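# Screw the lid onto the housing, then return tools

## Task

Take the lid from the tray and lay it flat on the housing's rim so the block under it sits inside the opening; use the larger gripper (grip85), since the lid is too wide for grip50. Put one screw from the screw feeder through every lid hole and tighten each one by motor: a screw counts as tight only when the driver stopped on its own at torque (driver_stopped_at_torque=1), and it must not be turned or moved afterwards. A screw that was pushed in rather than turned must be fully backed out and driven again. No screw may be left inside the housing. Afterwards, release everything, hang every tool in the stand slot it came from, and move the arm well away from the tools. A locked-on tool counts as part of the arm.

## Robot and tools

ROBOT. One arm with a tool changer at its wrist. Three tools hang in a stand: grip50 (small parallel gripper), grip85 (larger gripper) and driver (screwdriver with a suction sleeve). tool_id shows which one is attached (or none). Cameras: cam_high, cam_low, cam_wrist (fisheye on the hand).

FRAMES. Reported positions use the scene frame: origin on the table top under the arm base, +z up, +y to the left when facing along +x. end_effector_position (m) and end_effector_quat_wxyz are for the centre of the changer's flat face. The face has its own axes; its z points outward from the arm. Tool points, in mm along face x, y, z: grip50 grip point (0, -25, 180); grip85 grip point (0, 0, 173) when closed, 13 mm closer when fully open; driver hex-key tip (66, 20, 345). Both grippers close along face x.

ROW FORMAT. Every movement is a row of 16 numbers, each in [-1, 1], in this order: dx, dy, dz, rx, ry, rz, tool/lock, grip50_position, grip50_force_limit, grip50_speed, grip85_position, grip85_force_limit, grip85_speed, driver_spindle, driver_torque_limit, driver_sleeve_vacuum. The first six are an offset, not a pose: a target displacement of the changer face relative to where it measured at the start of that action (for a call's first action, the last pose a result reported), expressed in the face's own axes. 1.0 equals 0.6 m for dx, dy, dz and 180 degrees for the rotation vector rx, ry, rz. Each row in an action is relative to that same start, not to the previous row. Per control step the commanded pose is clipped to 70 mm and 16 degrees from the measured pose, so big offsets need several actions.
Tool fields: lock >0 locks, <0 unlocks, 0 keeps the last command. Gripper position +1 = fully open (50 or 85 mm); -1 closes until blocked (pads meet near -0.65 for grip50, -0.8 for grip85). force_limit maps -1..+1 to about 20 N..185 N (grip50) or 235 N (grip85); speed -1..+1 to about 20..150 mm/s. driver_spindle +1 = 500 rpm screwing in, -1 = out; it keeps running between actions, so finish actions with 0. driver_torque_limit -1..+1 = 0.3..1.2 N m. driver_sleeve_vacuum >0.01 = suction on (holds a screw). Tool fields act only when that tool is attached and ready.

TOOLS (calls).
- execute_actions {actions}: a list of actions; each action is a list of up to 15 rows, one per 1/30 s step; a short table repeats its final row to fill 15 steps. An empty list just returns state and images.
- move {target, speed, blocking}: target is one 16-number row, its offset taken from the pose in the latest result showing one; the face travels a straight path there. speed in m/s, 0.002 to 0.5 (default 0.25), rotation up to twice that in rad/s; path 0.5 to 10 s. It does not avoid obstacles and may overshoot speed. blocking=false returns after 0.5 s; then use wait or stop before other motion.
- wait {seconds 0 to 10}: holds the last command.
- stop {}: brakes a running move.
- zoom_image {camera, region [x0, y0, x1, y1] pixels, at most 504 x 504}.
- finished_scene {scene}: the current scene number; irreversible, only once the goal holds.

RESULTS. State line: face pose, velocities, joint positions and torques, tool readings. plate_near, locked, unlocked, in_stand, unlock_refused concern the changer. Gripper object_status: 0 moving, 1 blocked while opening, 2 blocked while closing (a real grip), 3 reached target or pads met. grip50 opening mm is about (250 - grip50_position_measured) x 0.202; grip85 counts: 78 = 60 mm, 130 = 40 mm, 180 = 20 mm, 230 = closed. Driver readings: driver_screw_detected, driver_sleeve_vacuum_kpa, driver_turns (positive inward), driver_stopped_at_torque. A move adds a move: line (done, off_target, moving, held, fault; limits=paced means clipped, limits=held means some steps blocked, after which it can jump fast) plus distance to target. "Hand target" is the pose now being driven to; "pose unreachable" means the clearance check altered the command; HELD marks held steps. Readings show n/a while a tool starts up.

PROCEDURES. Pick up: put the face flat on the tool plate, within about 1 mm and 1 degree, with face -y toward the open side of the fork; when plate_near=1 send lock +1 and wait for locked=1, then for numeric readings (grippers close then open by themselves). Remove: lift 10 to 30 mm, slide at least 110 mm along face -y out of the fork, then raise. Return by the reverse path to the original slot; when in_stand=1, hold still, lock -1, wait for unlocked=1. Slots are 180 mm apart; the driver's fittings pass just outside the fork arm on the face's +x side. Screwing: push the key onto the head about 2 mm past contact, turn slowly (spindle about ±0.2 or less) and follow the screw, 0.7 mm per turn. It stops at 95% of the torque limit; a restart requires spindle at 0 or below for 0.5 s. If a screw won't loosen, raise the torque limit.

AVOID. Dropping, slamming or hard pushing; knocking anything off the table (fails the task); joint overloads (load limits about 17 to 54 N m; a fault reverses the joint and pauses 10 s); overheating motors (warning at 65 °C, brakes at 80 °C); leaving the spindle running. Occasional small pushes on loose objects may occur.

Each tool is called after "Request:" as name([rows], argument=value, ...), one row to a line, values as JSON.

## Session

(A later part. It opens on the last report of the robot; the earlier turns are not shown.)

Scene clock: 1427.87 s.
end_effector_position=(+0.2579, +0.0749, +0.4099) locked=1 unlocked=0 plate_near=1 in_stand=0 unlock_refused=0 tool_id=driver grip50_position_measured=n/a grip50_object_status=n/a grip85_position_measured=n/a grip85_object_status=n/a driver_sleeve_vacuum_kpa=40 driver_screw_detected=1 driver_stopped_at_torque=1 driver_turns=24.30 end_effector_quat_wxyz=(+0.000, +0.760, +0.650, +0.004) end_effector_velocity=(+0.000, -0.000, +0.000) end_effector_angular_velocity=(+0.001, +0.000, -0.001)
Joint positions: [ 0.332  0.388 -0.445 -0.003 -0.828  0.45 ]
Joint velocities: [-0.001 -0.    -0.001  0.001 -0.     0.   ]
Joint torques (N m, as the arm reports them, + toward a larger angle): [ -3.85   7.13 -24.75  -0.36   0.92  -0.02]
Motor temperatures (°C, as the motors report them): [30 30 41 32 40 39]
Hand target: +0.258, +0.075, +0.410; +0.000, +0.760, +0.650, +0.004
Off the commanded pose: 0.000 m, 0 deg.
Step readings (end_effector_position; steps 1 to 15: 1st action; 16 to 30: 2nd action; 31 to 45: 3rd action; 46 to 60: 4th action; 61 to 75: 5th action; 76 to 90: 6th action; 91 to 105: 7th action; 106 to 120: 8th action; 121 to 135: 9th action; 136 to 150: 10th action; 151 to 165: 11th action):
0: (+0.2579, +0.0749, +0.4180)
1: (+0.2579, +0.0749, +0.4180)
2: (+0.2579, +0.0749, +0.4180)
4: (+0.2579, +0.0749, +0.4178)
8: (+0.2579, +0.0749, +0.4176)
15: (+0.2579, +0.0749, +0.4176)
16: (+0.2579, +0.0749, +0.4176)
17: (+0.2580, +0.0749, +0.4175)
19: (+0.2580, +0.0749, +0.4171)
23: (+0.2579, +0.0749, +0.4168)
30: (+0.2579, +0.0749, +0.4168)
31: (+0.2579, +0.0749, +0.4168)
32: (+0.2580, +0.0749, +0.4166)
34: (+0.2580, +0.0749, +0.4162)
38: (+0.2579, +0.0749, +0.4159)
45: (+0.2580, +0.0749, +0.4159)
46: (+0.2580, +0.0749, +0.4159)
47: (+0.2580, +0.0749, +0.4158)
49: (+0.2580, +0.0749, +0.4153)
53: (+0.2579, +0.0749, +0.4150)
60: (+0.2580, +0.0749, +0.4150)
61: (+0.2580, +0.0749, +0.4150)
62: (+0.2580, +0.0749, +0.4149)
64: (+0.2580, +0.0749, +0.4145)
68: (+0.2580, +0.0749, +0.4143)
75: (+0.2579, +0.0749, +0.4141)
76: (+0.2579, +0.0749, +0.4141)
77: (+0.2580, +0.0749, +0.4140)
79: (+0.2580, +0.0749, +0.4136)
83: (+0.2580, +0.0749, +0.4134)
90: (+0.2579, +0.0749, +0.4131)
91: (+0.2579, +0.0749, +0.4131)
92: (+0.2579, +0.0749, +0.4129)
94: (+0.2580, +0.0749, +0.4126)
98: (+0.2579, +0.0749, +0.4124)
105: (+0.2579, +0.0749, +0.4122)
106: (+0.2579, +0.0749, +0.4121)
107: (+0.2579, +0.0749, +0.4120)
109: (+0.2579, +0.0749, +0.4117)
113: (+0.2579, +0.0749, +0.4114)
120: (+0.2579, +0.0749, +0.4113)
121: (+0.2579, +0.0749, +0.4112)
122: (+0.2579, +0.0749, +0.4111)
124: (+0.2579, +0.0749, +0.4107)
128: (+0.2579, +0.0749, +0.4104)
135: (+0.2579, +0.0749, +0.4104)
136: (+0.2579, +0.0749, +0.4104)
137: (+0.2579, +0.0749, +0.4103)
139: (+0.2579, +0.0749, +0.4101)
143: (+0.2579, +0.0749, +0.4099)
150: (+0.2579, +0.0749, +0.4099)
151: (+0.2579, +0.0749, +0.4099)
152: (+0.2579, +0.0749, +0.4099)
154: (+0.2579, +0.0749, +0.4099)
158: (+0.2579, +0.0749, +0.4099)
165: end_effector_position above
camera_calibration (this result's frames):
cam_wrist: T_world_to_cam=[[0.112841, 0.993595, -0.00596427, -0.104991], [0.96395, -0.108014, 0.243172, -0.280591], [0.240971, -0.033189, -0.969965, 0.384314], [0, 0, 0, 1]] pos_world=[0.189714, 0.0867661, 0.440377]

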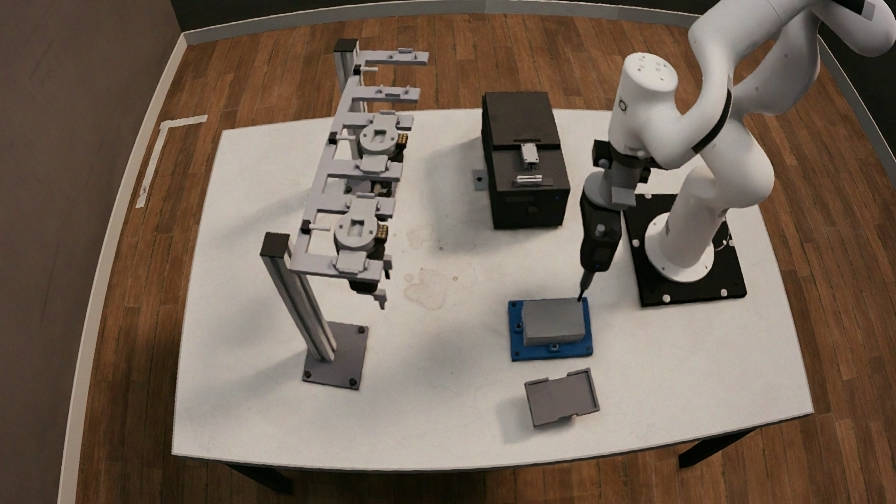

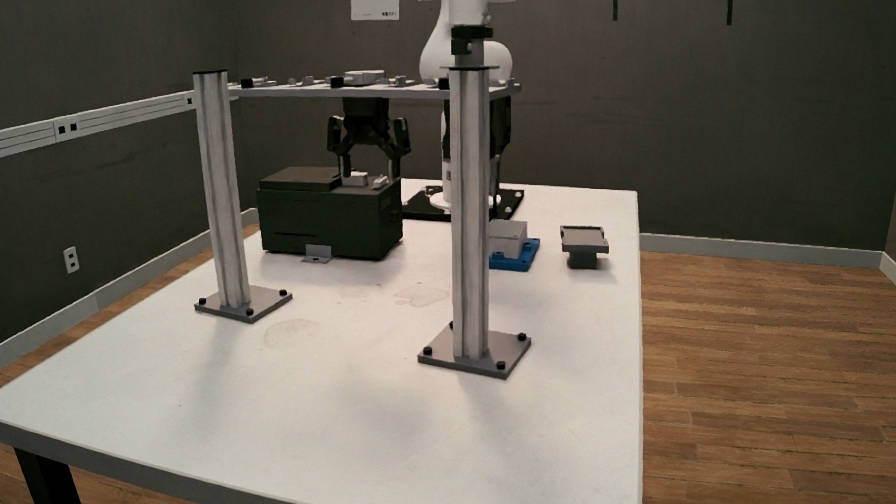

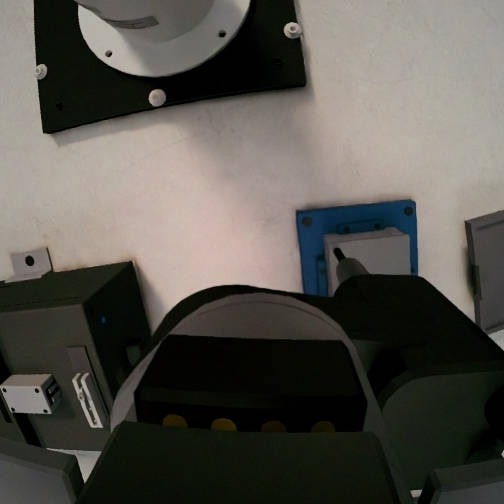

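Request:
execute_actions([
  [[0,0,0,0,0,0,0,0,0,0,0,0,0,0,0,-1]],
  [[0,0,-0.005,0,0,0,0,0,0,0,0,0,0,0,0,-1],[0,0,-0.01,0,0,0,0,0,0,0,0,0,0,0,0,-1],[0,0,-0.015,0,0,0,0,0,0,0,0,0,0,0,0,-1],[0,0,-0.02,0,0,0,0,0,0,0,0,0,0,0,0,-1],[0,0,-0.03,0,0,0,0,0,0,0,0,0,0,0,0,-1]],
])

Request:
zoom_image(camera="cam_high", region=[500, 270, 610, 380])

Scene clock: 1438.67 s.
end_effector_position=(+0.2577, +0.0748, +0.4277) locked=1 unlocked=0 plate_near=1 in_stand=0 unlock_refused=0 tool_id=driver grip50_position_measured=n/a grip50_object_status=n/a grip85_position_measured=n/a grip85_object_status=n/a driver_sleeve_vacuum_kpa=0 driver_screw_detected=0 driver_stopped_at_torque=1 driver_turns=24.30 end_effector_quat_wxyz=(+0.000, +0.760, +0.650, +0.004) end_effector_velocity=(-0.000, -0.000, +0.001) end_effector_angular_velocity=(-0.000, +0.003, -0.000)
Joint positions: [ 0.332  0.412 -0.473 -0.003 -0.879  0.45 ]
Joint velocities: [ 0.     0.001 -0.001  0.001 -0.005  0.   ]
Joint torques (N m, as the arm reports them, + toward a larger angle): [ -2.4    6.73 -25.62   0.74   0.91  -0.29]
Motor temperatures (°C, as the motors report them): [30 30 41 32 40 39]
Hand target: +0.258, +0.075, +0.428; +0.000, +0.760, +0.650, +0.004
Off the commanded pose: 0.000 m, 0 deg.
Step readings (end_effector_position; steps 1 to 15: 1st action; 16 to 30: 2nd action):
0: (+0.2579, +0.0749, +0.4099)
1: (+0.2579, +0.0749, +0.4099)
2: (+0.2579, +0.0749, +0.4099)
4: (+0.2579, +0.0749, +0.4099)
8: (+0.2579, +0.0749, +0.4099)
15: (+0.2579, +0.0749, +0.4099)
16: (+0.2579, +0.0749, +0.4099)
17: (+0.2579, +0.0749, +0.4103)
19: (+0.2578, +0.0748, +0.4131)
23: (+0.2580, +0.0748, +0.4241)
30: end_effector_position above
camera_calibration (this result's frames):
cam_wrist: T_world_to_cam=[[0.112773, 0.993602, -0.00616351, -0.104653], [0.964075, -0.107916, 0.242723, -0.284563], [0.240504, -0.0333145, -0.970076, 0.401766], [0, 0, 0, 1]] pos_world=[0.189515, 0.0866594, 0.458169]

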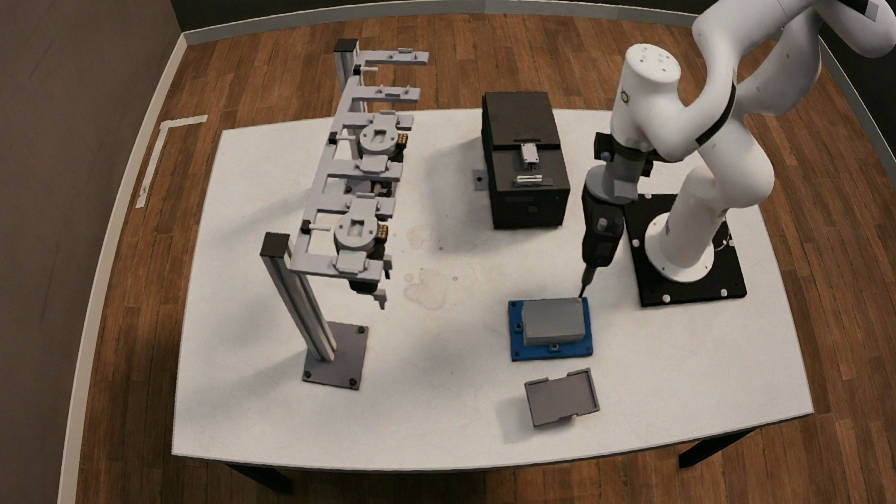

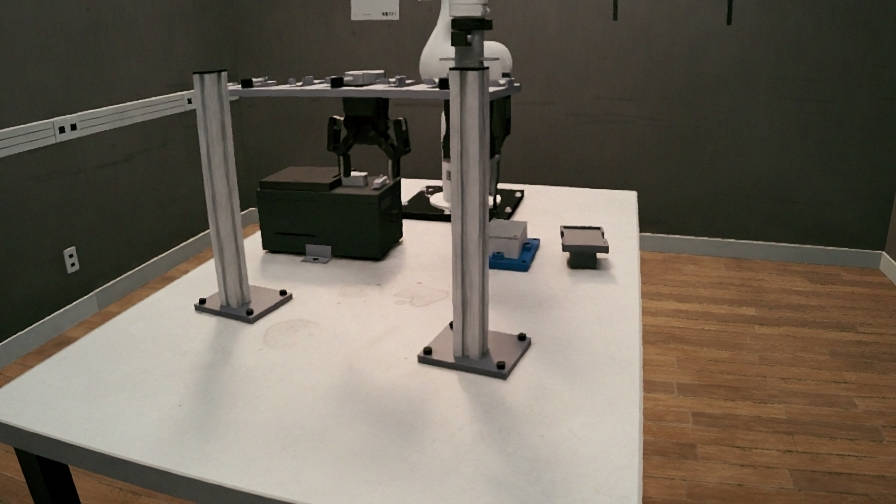

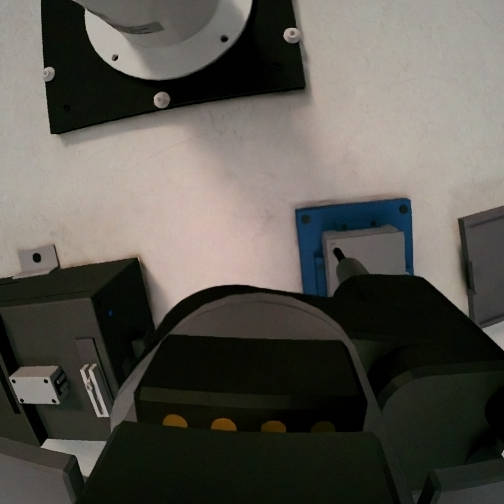

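Region (500, 270, 610, 380) of cam_high's 896x504 image, scaled by 4.582, with more detail than that image has.

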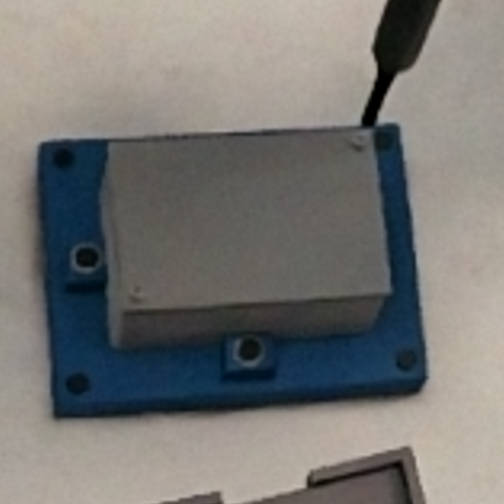

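Request:
move(target=[-0.3289,0.4105,-0.2043,0,0,0,0,0,0,0,0,0,0,0,0,-1], speed=0.3)

Scene clock: 1449.57 s.
end_effector_position=(+0.4692, -0.1589, +0.5505) locked=1 unlocked=0 plate_near=1 in_stand=0 unlock_refused=0 tool_id=driver grip50_position_measured=n/a grip50_object_status=n/a grip85_position_measured=n/a grip85_object_status=n/a driver_sleeve_vacuum_kpa=0 driver_screw_detected=0 driver_stopped_at_torque=1 driver_turns=24.30 end_effector_quat_wxyz=(+0.000, +0.760, +0.650, +0.004) end_effector_velocity=(+0.002, -0.001, +0.002) end_effector_angular_velocity=(-0.001, -0.004, -0.001)
Joint positions: [-0.281 -0.119 -1.218  0.001 -1.094 -0.165]
Joint velocities: [-0.002 -0.003 -0.007  0.     0.    -0.001]
Joint torques (N m, as the arm reports them, + toward a larger angle): [ -1.82  42.24 -26.06   0.8    0.28  -0.33]
Motor temperatures (°C, as the motors report them): [30 30 41 32 40 39]
Hand target: +0.469, -0.159, +0.551; +0.001, +0.760, +0.650, +0.004
Off the commanded pose: 0.000 m, 0 deg.
move: done
camera_calibration (this result's frames):
cam_wrist: T_world_to_cam=[[0.112193, 0.993665, -0.00652161, 0.104935], [0.964137, -0.107266, 0.242764, -0.543407], [0.240527, -0.0335242, -0.970063, 0.462222], [0, 0, 0, 1]] pos_world=[0.400969, -0.147063, 0.580989]

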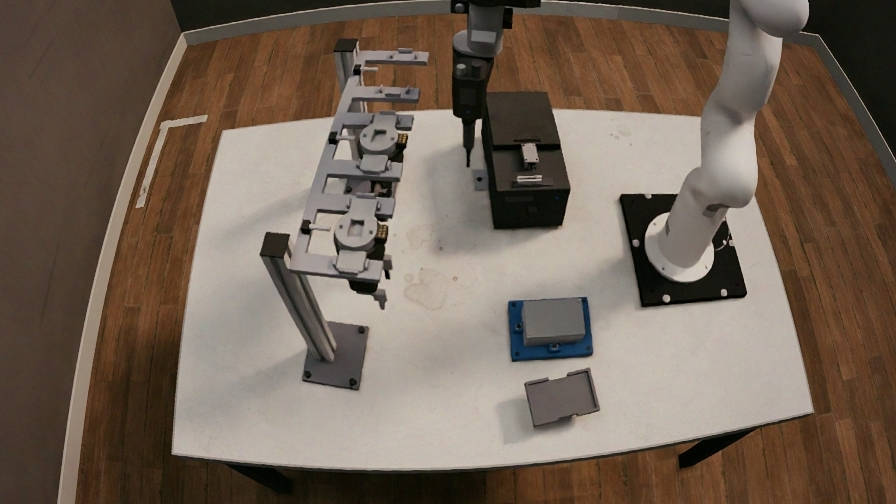

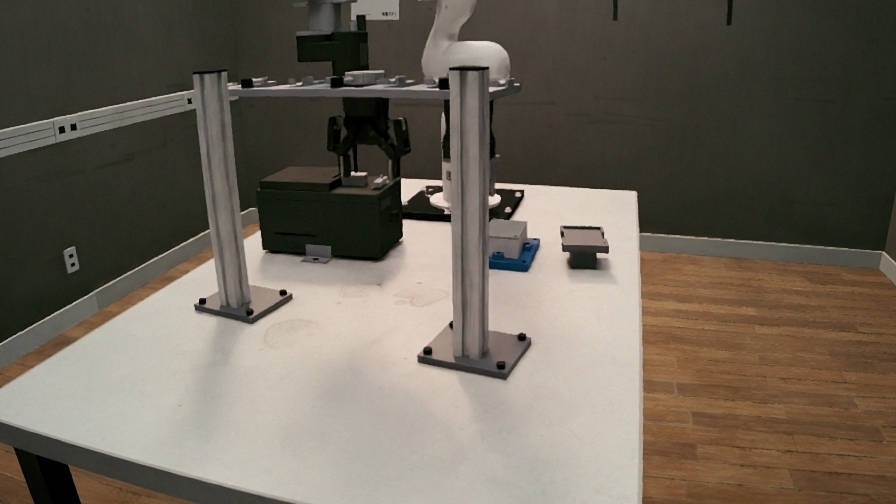

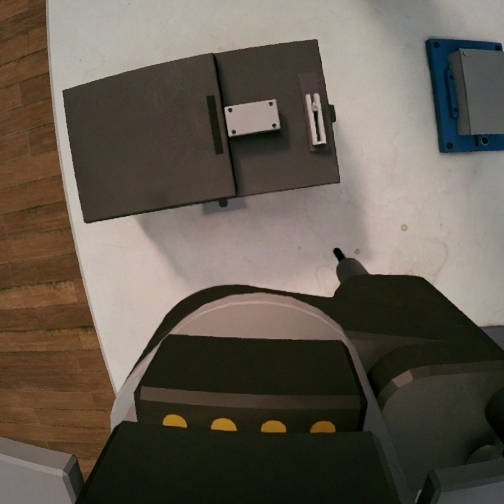

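Request:
move(target=[0.0019,0.0529,0.1992,0,0,0,0,0,0,0,0,0,0,0,0,-1], speed=0.2)

Scene clock: 1456.03 s.
end_effector_position=(+0.5013, -0.1624, +0.4316) locked=1 unlocked=0 plate_near=1 in_stand=0 unlock_refused=0 tool_id=driver grip50_position_measured=n/a grip50_object_status=n/a grip85_position_measured=n/a grip85_object_status=n/a driver_sleeve_vacuum_kpa=0 driver_screw_detected=0 driver_stopped_at_torque=1 driver_turns=24.30 end_effector_quat_wxyz=(+0.001, +0.760, +0.650, +0.004) end_effector_velocity=(-0.001, +0.001, -0.003) end_effector_angular_velocity=(+0.002, +0.006, +0.000)
Joint positions: [-0.269 -0.275 -1.129  0.    -0.848 -0.153]
Joint velocities: [ 0.001 -0.003  0.004 -0.    -0.     0.   ]
Joint torques (N m, as the arm reports them, + toward a larger angle): [ -0.71  50.15 -25.61   0.64   0.28  -0.2 ]
Motor temperatures (°C, as the motors report them): [30 30 41 32 40 39]
Hand target: +0.501, -0.162, +0.431; +0.000, +0.760, +0.650, +0.004
Off the commanded pose: 0.001 m, 0 deg.
move: done
camera_calibration (this result's frames):
cam_wrist: T_world_to_cam=[[0.112559, 0.993621, -0.00686922, 0.10396], [0.96394, -0.107514, 0.243433, -0.546137], [0.241142, -0.0340222, -0.969893, 0.338598], [0, 0, 0, 1]] pos_world=[0.433091, -0.150495, 0.462066]

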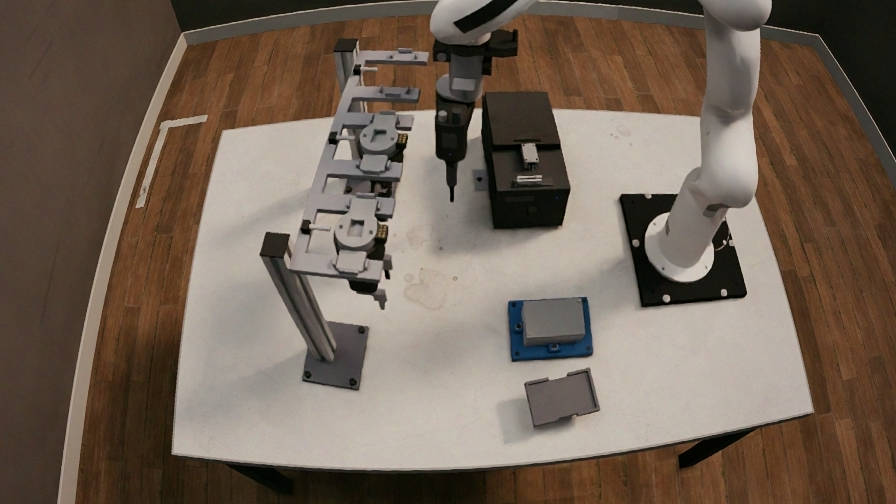

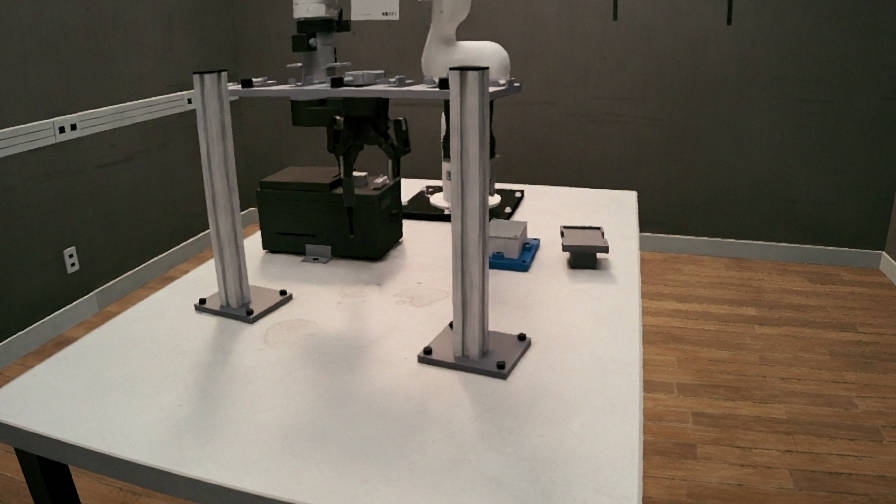

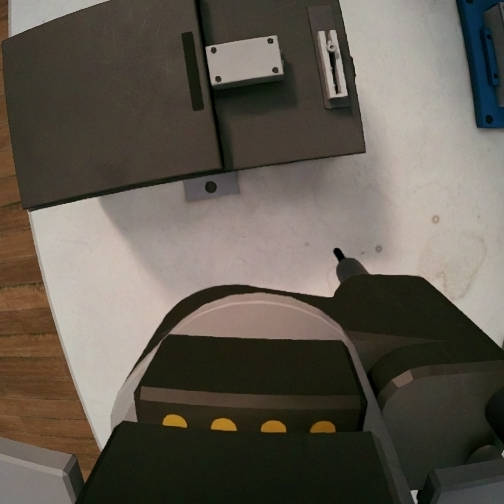

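Request:
move(target=[-0.0008,0.2087,0,0,0,0,0,0,0,0,0,0,0,0,0,-1], speed=0.08)

Scene clock: 1464.00 s.
end_effector_position=(+0.6247, -0.1824, +0.4322) locked=1 unlocked=0 plate_near=1 in_stand=0 unlock_refused=0 tool_id=driver grip50_position_measured=n/a grip50_object_status=n/a grip85_position_measured=n/a grip85_object_status=n/a driver_sleeve_vacuum_kpa=0 driver_screw_detected=0 driver_stopped_at_torque=1 driver_turns=24.30 end_effector_quat_wxyz=(+0.000, +0.760, +0.650, +0.004) end_effector_velocity=(+0.001, -0.000, +0.001) end_effector_angular_velocity=(-0.001, -0.002, -0.000)
Joint positions: [-0.24  -0.579 -1.548  0.    -0.964 -0.125]
Joint velocities: [-0.    -0.001 -0.004 -0.001 -0.001  0.   ]
Joint torques (N m, as the arm reports them, + toward a larger angle): [ -1.67  69.22 -26.2    1.08   0.27  -0.31]
Motor temperatures (°C, as the motors report them): [30 30 41 32 40 39]
Hand target: +0.625, -0.182, +0.432; +0.000, +0.760, +0.650, +0.004
Off the commanded pose: 0.000 m, 0 deg.
move: done
camera_calibration (this result's frames):
cam_wrist: T_world_to_cam=[[0.112386, 0.993642, -0.00666102, 0.109984], [0.964034, -0.107408, 0.243107, -0.66731], [0.240846, -0.0337434, -0.969977, 0.309018], [0, 0, 0, 1]] pos_world=[0.556524, -0.170532, 0.462701]

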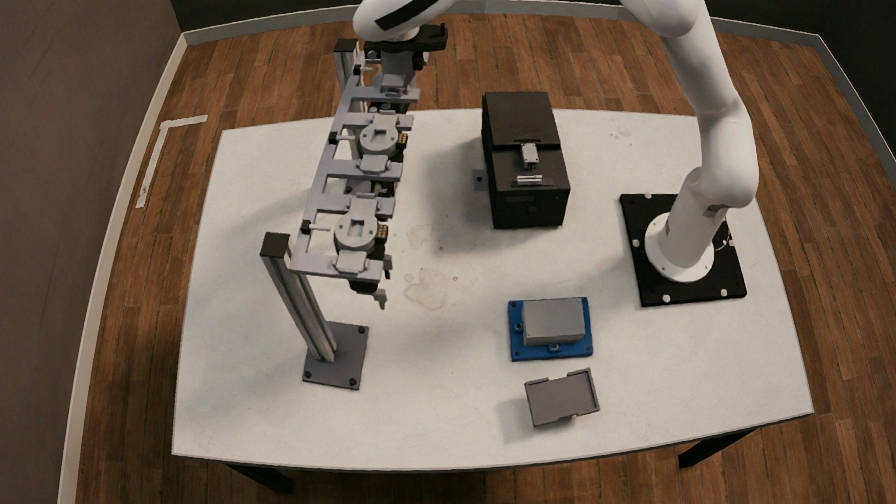

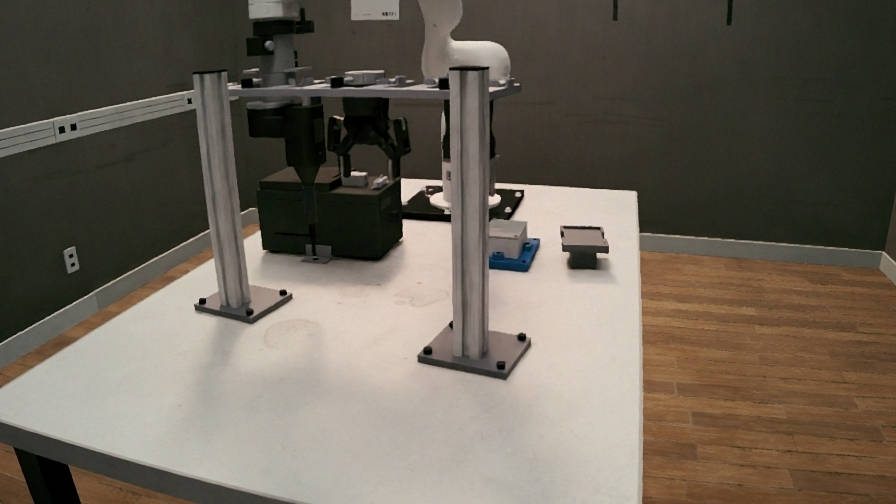

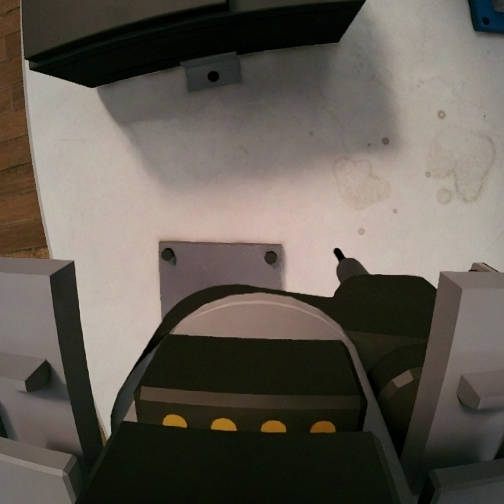

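Request:
move(target=[0,0,0.0345,0,0,0,0,0,0,0,0,0,0,0,0,-1], speed=0.03)

Scene clock: 1467.97 s.
end_effector_position=(+0.6250, -0.1824, +0.4124) locked=1 unlocked=0 plate_near=1 in_stand=1 unlock_refused=0 tool_id=driver grip50_position_measured=n/a grip50_object_status=n/a grip85_position_measured=n/a grip85_object_status=n/a driver_sleeve_vacuum_kpa=0 driver_screw_detected=0 driver_stopped_at_torque=1 driver_turns=24.30 end_effector_quat_wxyz=(+0.001, +0.760, +0.650, +0.004) end_effector_velocity=(-0.000, +0.000, -0.001) end_effector_angular_velocity=(+0.000, +0.001, +0.000)
Joint positions: [-0.241 -0.594 -1.525  0.    -0.925 -0.125]
Joint velocities: [ 0.    -0.001  0.001 -0.     0.001 -0.   ]
Joint torques (N m, as the arm reports them, + toward a larger angle): [ -1.44  62.93 -23.45   1.51   0.83  -0.37]
Motor temperatures (°C, as the motors report them): [30 31 41 32 40 39]
Hand target: +0.625, -0.182, +0.412; +0.000, +0.760, +0.650, +0.004
Off the commanded pose: 0.001 m, 0 deg.
move: done
camera_calibration (this result's frames):
cam_wrist: T_world_to_cam=[[0.112493, 0.993628, -0.00692181, 0.109848], [0.963826, -0.10742, 0.243929, -0.662901], [0.241631, -0.0341118, -0.969768, 0.289036], [0, 0, 0, 1]] pos_world=[0.556724, -0.170498, 0.442759]

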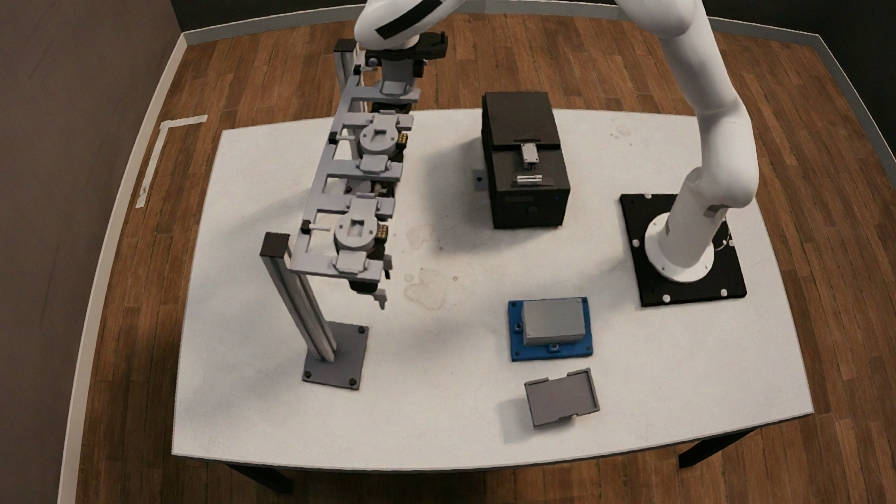

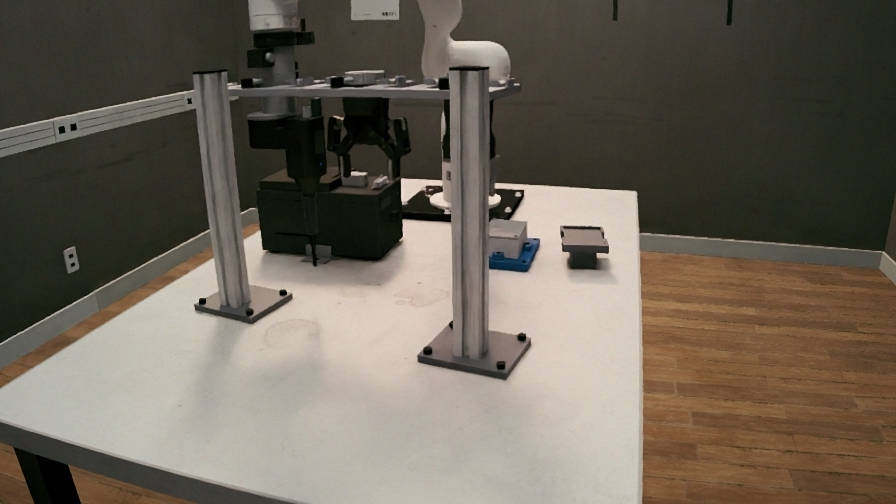

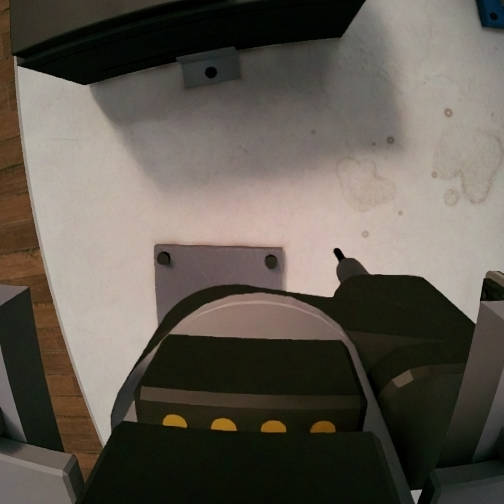

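Request:
execute_actions([
  [[0,0,0,0,0,0,-1,0,0,0,0,0,0,0,0,-1]],
  [[0,0,0,0,0,0,-1,0,0,0,0,0,0,0,0,-1]],
  [[0,0,0,0,0,0,-1,0,0,0,0,0,0,0,0,-1]],
])

Scene clock: 1475.87 s.
end_effector_position=(+0.6248, -0.1823, +0.4115) locked=0 unlocked=1 plate_near=1 in_stand=1 unlock_refused=0 tool_id=none grip50_position_measured=n/a grip50_object_status=n/a grip85_position_measured=n/a grip85_object_status=n/a driver_sleeve_vacuum_kpa=n/a driver_screw_detected=n/a driver_stopped_at_torque=n/a driver_turns=n/a end_effector_quat_wxyz=(+0.000, +0.760, +0.650, +0.004) end_effector_velocity=(+0.000, -0.000, -0.000) end_effector_angular_velocity=(+0.000, -0.001, -0.000)
Joint positions: [-0.241 -0.594 -1.524  0.    -0.924 -0.125]
Joint velocities: [-0.    -0.    -0.     0.001  0.001 -0.   ]
Joint torques (N m, as the arm reports them, + toward a larger angle): [ -2.07  33.   -13.44   0.65   1.62  -0.31]
Motor temperatures (°C, as the motors report them): [30 31 41 32 40 39]
Hand target: +0.625, -0.182, +0.412; +0.000, +0.760, +0.650, +0.004
Off the commanded pose: 0.000 m, 0 deg.
Step readings (end_effector_position; steps 1 to 15: 1st action; 16 to 30: 2nd action; 31 to 45: 3rd action):
0: (+0.6248, -0.1823, +0.4118)
1: (+0.6246, -0.1823, +0.4113)
2: (+0.6247, -0.1823, +0.4113)
4: (+0.6247, -0.1823, +0.4114)
8: (+0.6247, -0.1823, +0.4114)
15: (+0.6248, -0.1823, +0.4115)
16: (+0.6248, -0.1823, +0.4116)
17: (+0.6248, -0.1823, +0.4115)
19: (+0.6248, -0.1823, +0.4115)
23: (+0.6248, -0.1823, +0.4115)
30: (+0.6248, -0.1823, +0.4115)
31: (+0.6248, -0.1823, +0.4115)
32: (+0.6248, -0.1823, +0.4115)
34: (+0.6248, -0.1823, +0.4115)
38: (+0.6248, -0.1823, +0.4115)
45: end_effector_position above
camera_calibration (this result's frames):
cam_wrist: T_world_to_cam=[[0.112487, 0.993632, -0.00646014, 0.109591], [0.964116, -0.107567, 0.242713, -0.662217], [0.240473, -0.0335303, -0.970077, 0.289213], [0, 0, 0, 1]] pos_world=[0.556578, -0.170429, 0.441995]

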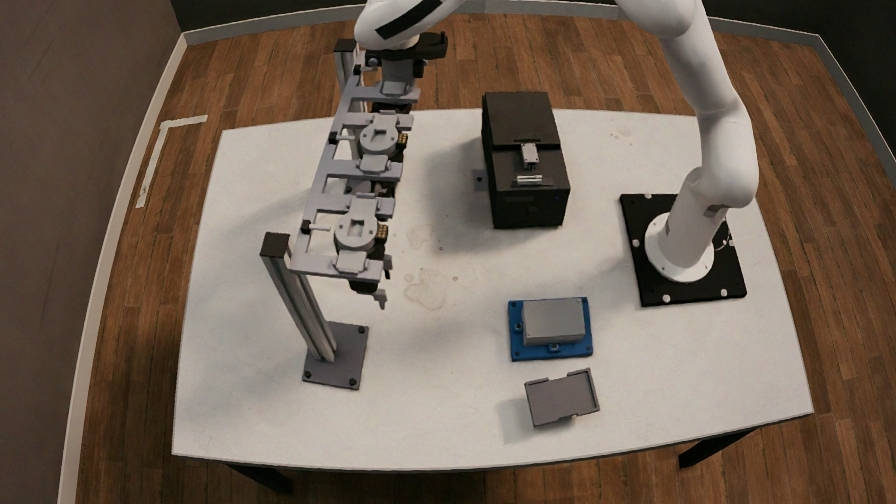

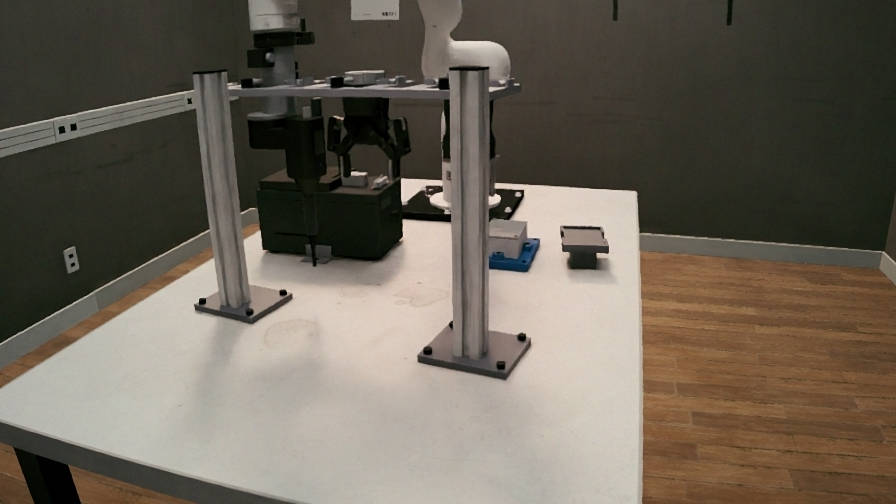

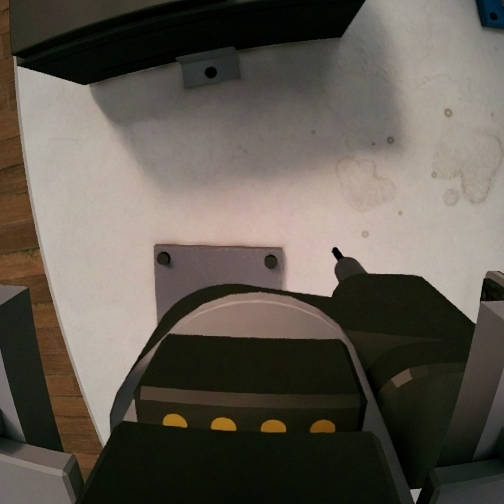

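Request:
execute_actions(actions=[])

Scene clock: 1500.93 s.
end_effector_position=(+0.6248, -0.1823, +0.4115) locked=0 unlocked=1 plate_near=1 in_stand=1 unlock_refused=0 tool_id=none grip50_position_measured=n/a grip50_object_status=n/a grip85_position_measured=n/a grip85_object_status=n/a driver_sleeve_vacuum_kpa=n/a driver_screw_detected=n/a driver_stopped_at_torque=n/a driver_turns=n/a end_effector_quat_wxyz=(+0.000, +0.760, +0.650, +0.004) end_effector_velocity=(+0.000, -0.000, +0.000) end_effector_angular_velocity=(-0.001, -0.001, +0.000)
Joint positions: [-0.241 -0.594 -1.524  0.    -0.924 -0.125]
Joint velocities: [-0.     0.001  0.    -0.     0.001 -0.   ]
Joint torques (N m, as the arm reports them, + toward a larger angle): [ -1.76  33.26 -13.46   0.79   1.73  -0.41]
Motor temperatures (°C, as the motors report them): [30 31 40 32 40 39]
Hand target: +0.625, -0.182, +0.412; +0.000, +0.760, +0.650, +0.004
Off the commanded pose: 0.000 m, 0 deg.
camera_calibration (this result's frames):
cam_wrist: T_world_to_cam=[[0.112487, 0.993632, -0.00646085, 0.109592], [0.964115, -0.107567, 0.242716, -0.662218], [0.240475, -0.0335313, -0.970076, 0.289212], [0, 0, 0, 1]] pos_world=[0.556579, -0.170429, 0.441996]

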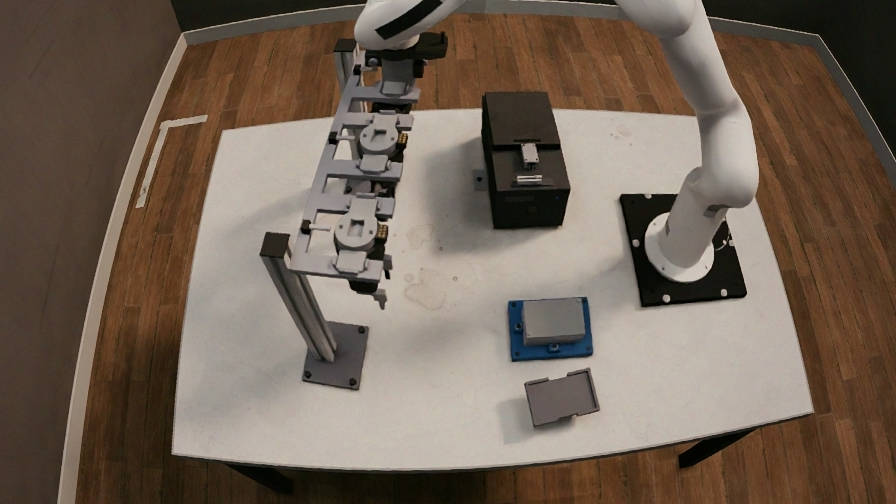

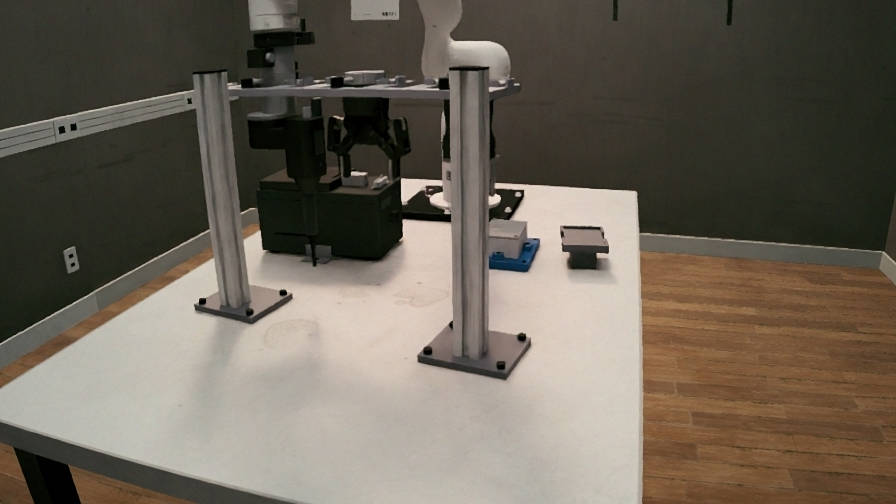

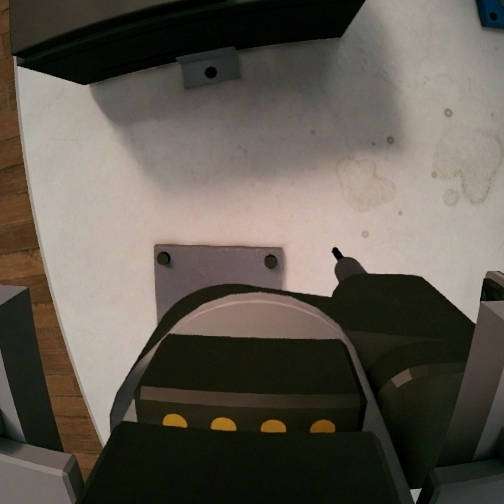

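Request:
move(target=[0,0,-0.085,0,0,0,0,0,0,0,0,0,0,0,0,0], speed=0.06)

Request:
move(target=[0.24,-0.41,-0.1,0,0,0,0,0,0,0,0,0,0,0,0,0], speed=0.25)

Scene clock: 1511.33 s.
end_effector_position=(+0.6245, -0.1825, +0.4623) locked=0 unlocked=1 plate_near=0 in_stand=0 unlock_refused=0 tool_id=none grip50_position_measured=n/a grip50_object_status=n/a grip85_position_measured=n/a grip85_object_status=n/a driver_sleeve_vacuum_kpa=n/a driver_screw_detected=n/a driver_stopped_at_torque=n/a driver_turns=n/a end_effector_quat_wxyz=(+0.000, +0.760, +0.650, +0.004) end_effector_velocity=(-0.000, -0.000, +0.000) end_effector_angular_velocity=(+0.001, +0.000, +0.000)
Joint positions: [-0.24  -0.56  -1.588  0.001 -1.024 -0.125]
Joint velocities: [-0.     0.    -0.001  0.001 -0.002 -0.001]
Joint torques (N m, as the arm reports them, + toward a larger angle): [ -1.74  48.13 -17.79   0.4    0.03  -0.18]
Motor temperatures (°C, as the motors report them): [30 31 40 32 40 39]
Hand target: +0.625, -0.182, +0.463; +0.000, +0.760, +0.650, +0.004
Off the commanded pose: 0.000 m, 0 deg.
move: done
camera_calibration (this result's frames):
cam_wrist: T_world_to_cam=[[0.112343, 0.993649, -0.00633437, 0.110156], [0.964177, -0.107465, 0.242515, -0.674238], [0.240294, -0.0333524, -0.970127, 0.338723], [0, 0, 0, 1]] pos_world=[0.556316, -0.170616, 0.492815]

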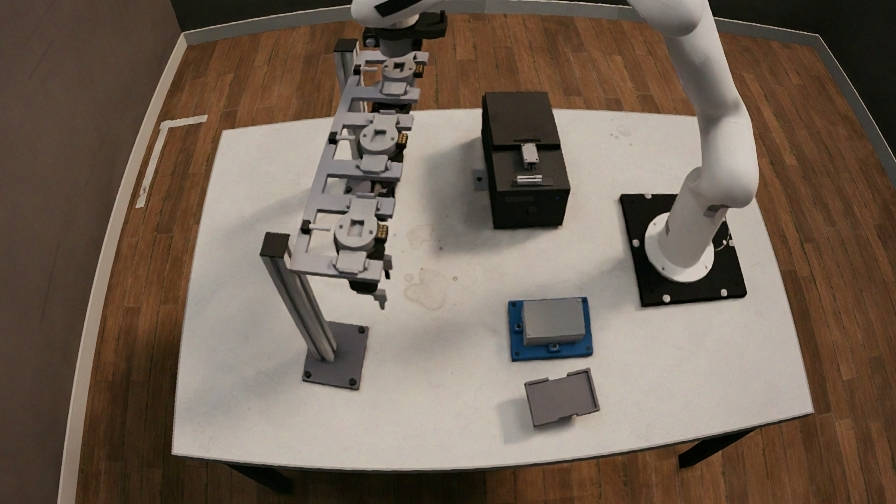

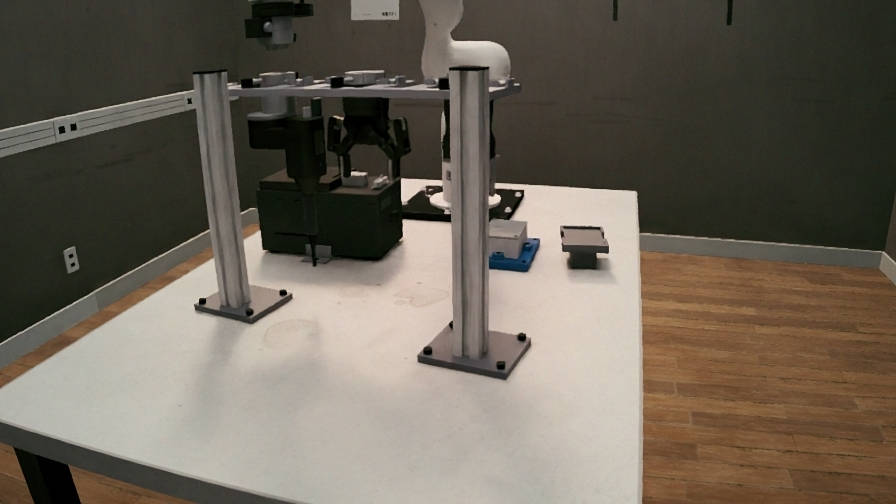

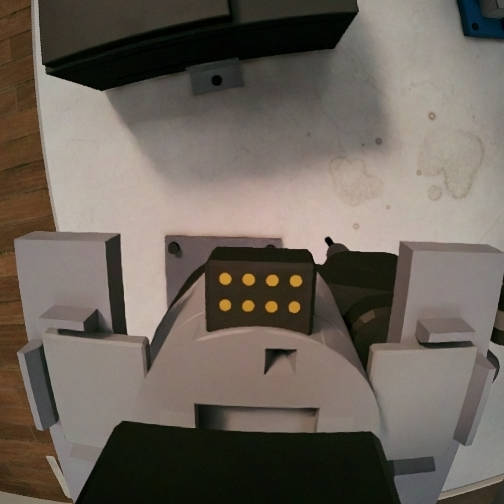

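Scene clock: 1513.00 s.
end_effector_position=(+0.4039, -0.0021, +0.5219) locked=0 unlocked=1 plate_near=0 in_stand=0 unlock_refused=0 tool_id=none grip50_position_measured=n/a grip50_object_status=n/a grip85_position_measured=n/a grip85_object_status=n/a driver_sleeve_vacuum_kpa=n/a driver_screw_detected=n/a driver_stopped_at_torque=n/a driver_turns=n/a end_effector_quat_wxyz=(-0.000, +0.760, +0.650, +0.004) end_effector_velocity=(-0.001, +0.001, +0.001) end_effector_angular_velocity=(+0.001, -0.000, +0.000)
Joint positions: [ 0.042  0.1   -0.931 -0.001 -1.027  0.159]
Joint velocities: [ 0.003  0.002  0.001  0.001 -0.001  0.002]
Joint torques (N m, as the arm reports them, + toward a larger angle): [ -2.08  14.09 -17.89   0.23  -0.01  -0.2 ]
Motor temperatures (°C, as the motors report them): [30 31 40 32 40 39]
Hand target: +0.404, -0.002, +0.522; -0.000, +0.760, +0.650, +0.004
Off the commanded pose: 0.001 m, 0 deg.
move: done
camera_calibration (this result's frames):
cam_wrist: T_world_to_cam=[[0.112488, 0.993635, -0.00594623, -0.044202], [0.964294, -0.107719, 0.241936, -0.456354], [0.239756, -0.0329489, -0.970274, 0.455803], [0, 0, 0, 1]] pos_world=[0.33575, 0.00978102, 0.5524]

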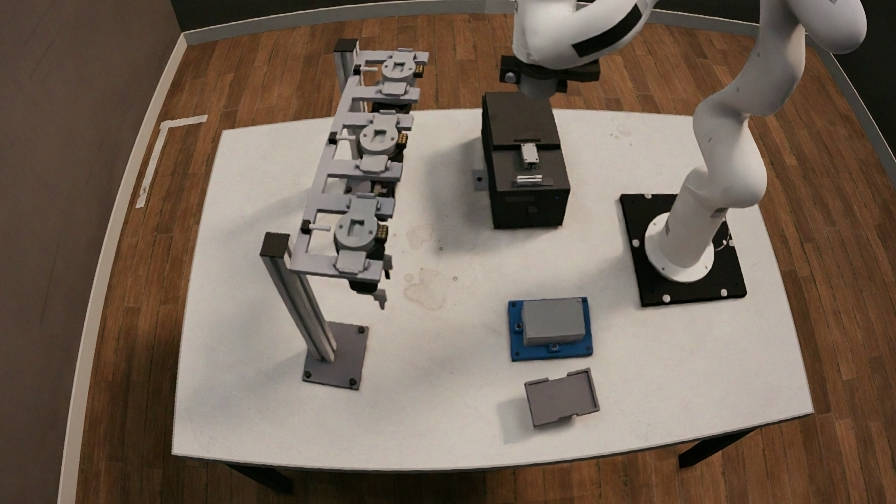

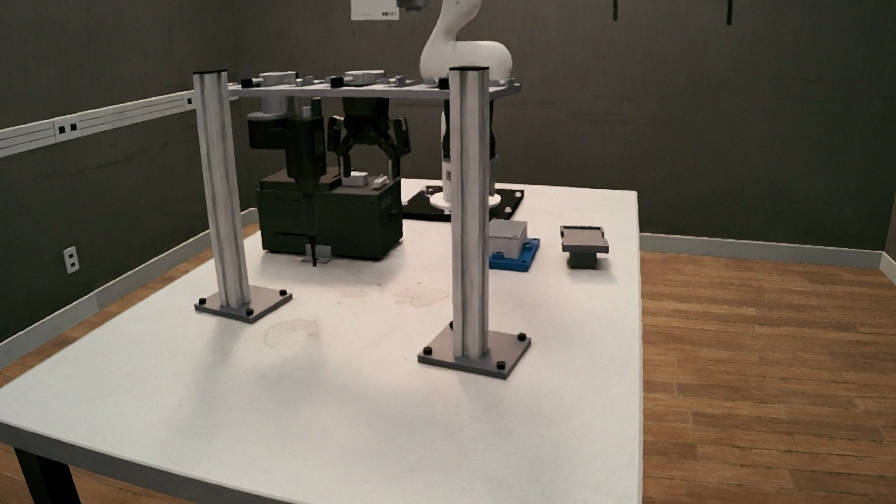

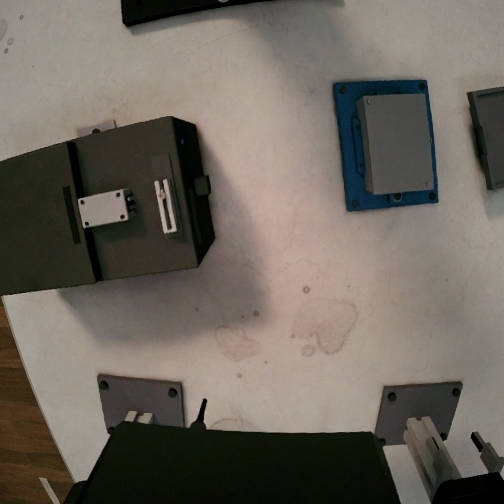

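Request:
zoom_image(camera="cam_wrist", region=[330,70,450,220])

Request:
zoom_image(camera="cam_high", region=[490,280,620,440])

Region (330, 70, 450, 220) of cam_wrist's 504x504 image, scaled by 3.360, with more detail than that image has; it fills the left 403 columns of this view, and the rest is white.

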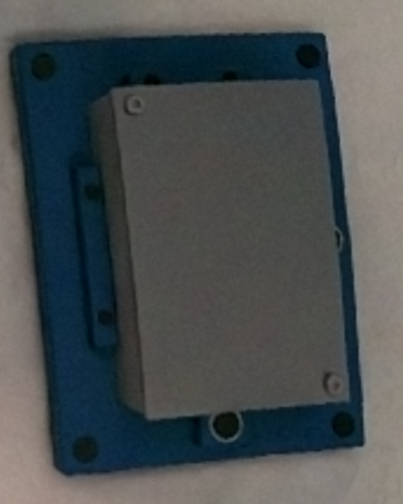

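Region (490, 280, 620, 440) of cam_high's 896x504 image, scaled by 3.150, with more detail than that image has; it fills the left 410 columns of this view, and the rest is white.

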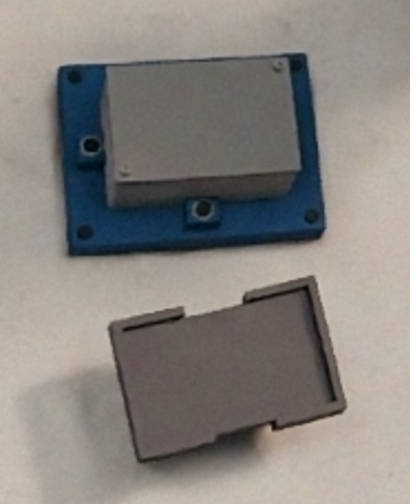

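Both screws in, lid on. Finishing scene 1.

Request:
finished_scene(scene=1)

The scene is finished: the task was done.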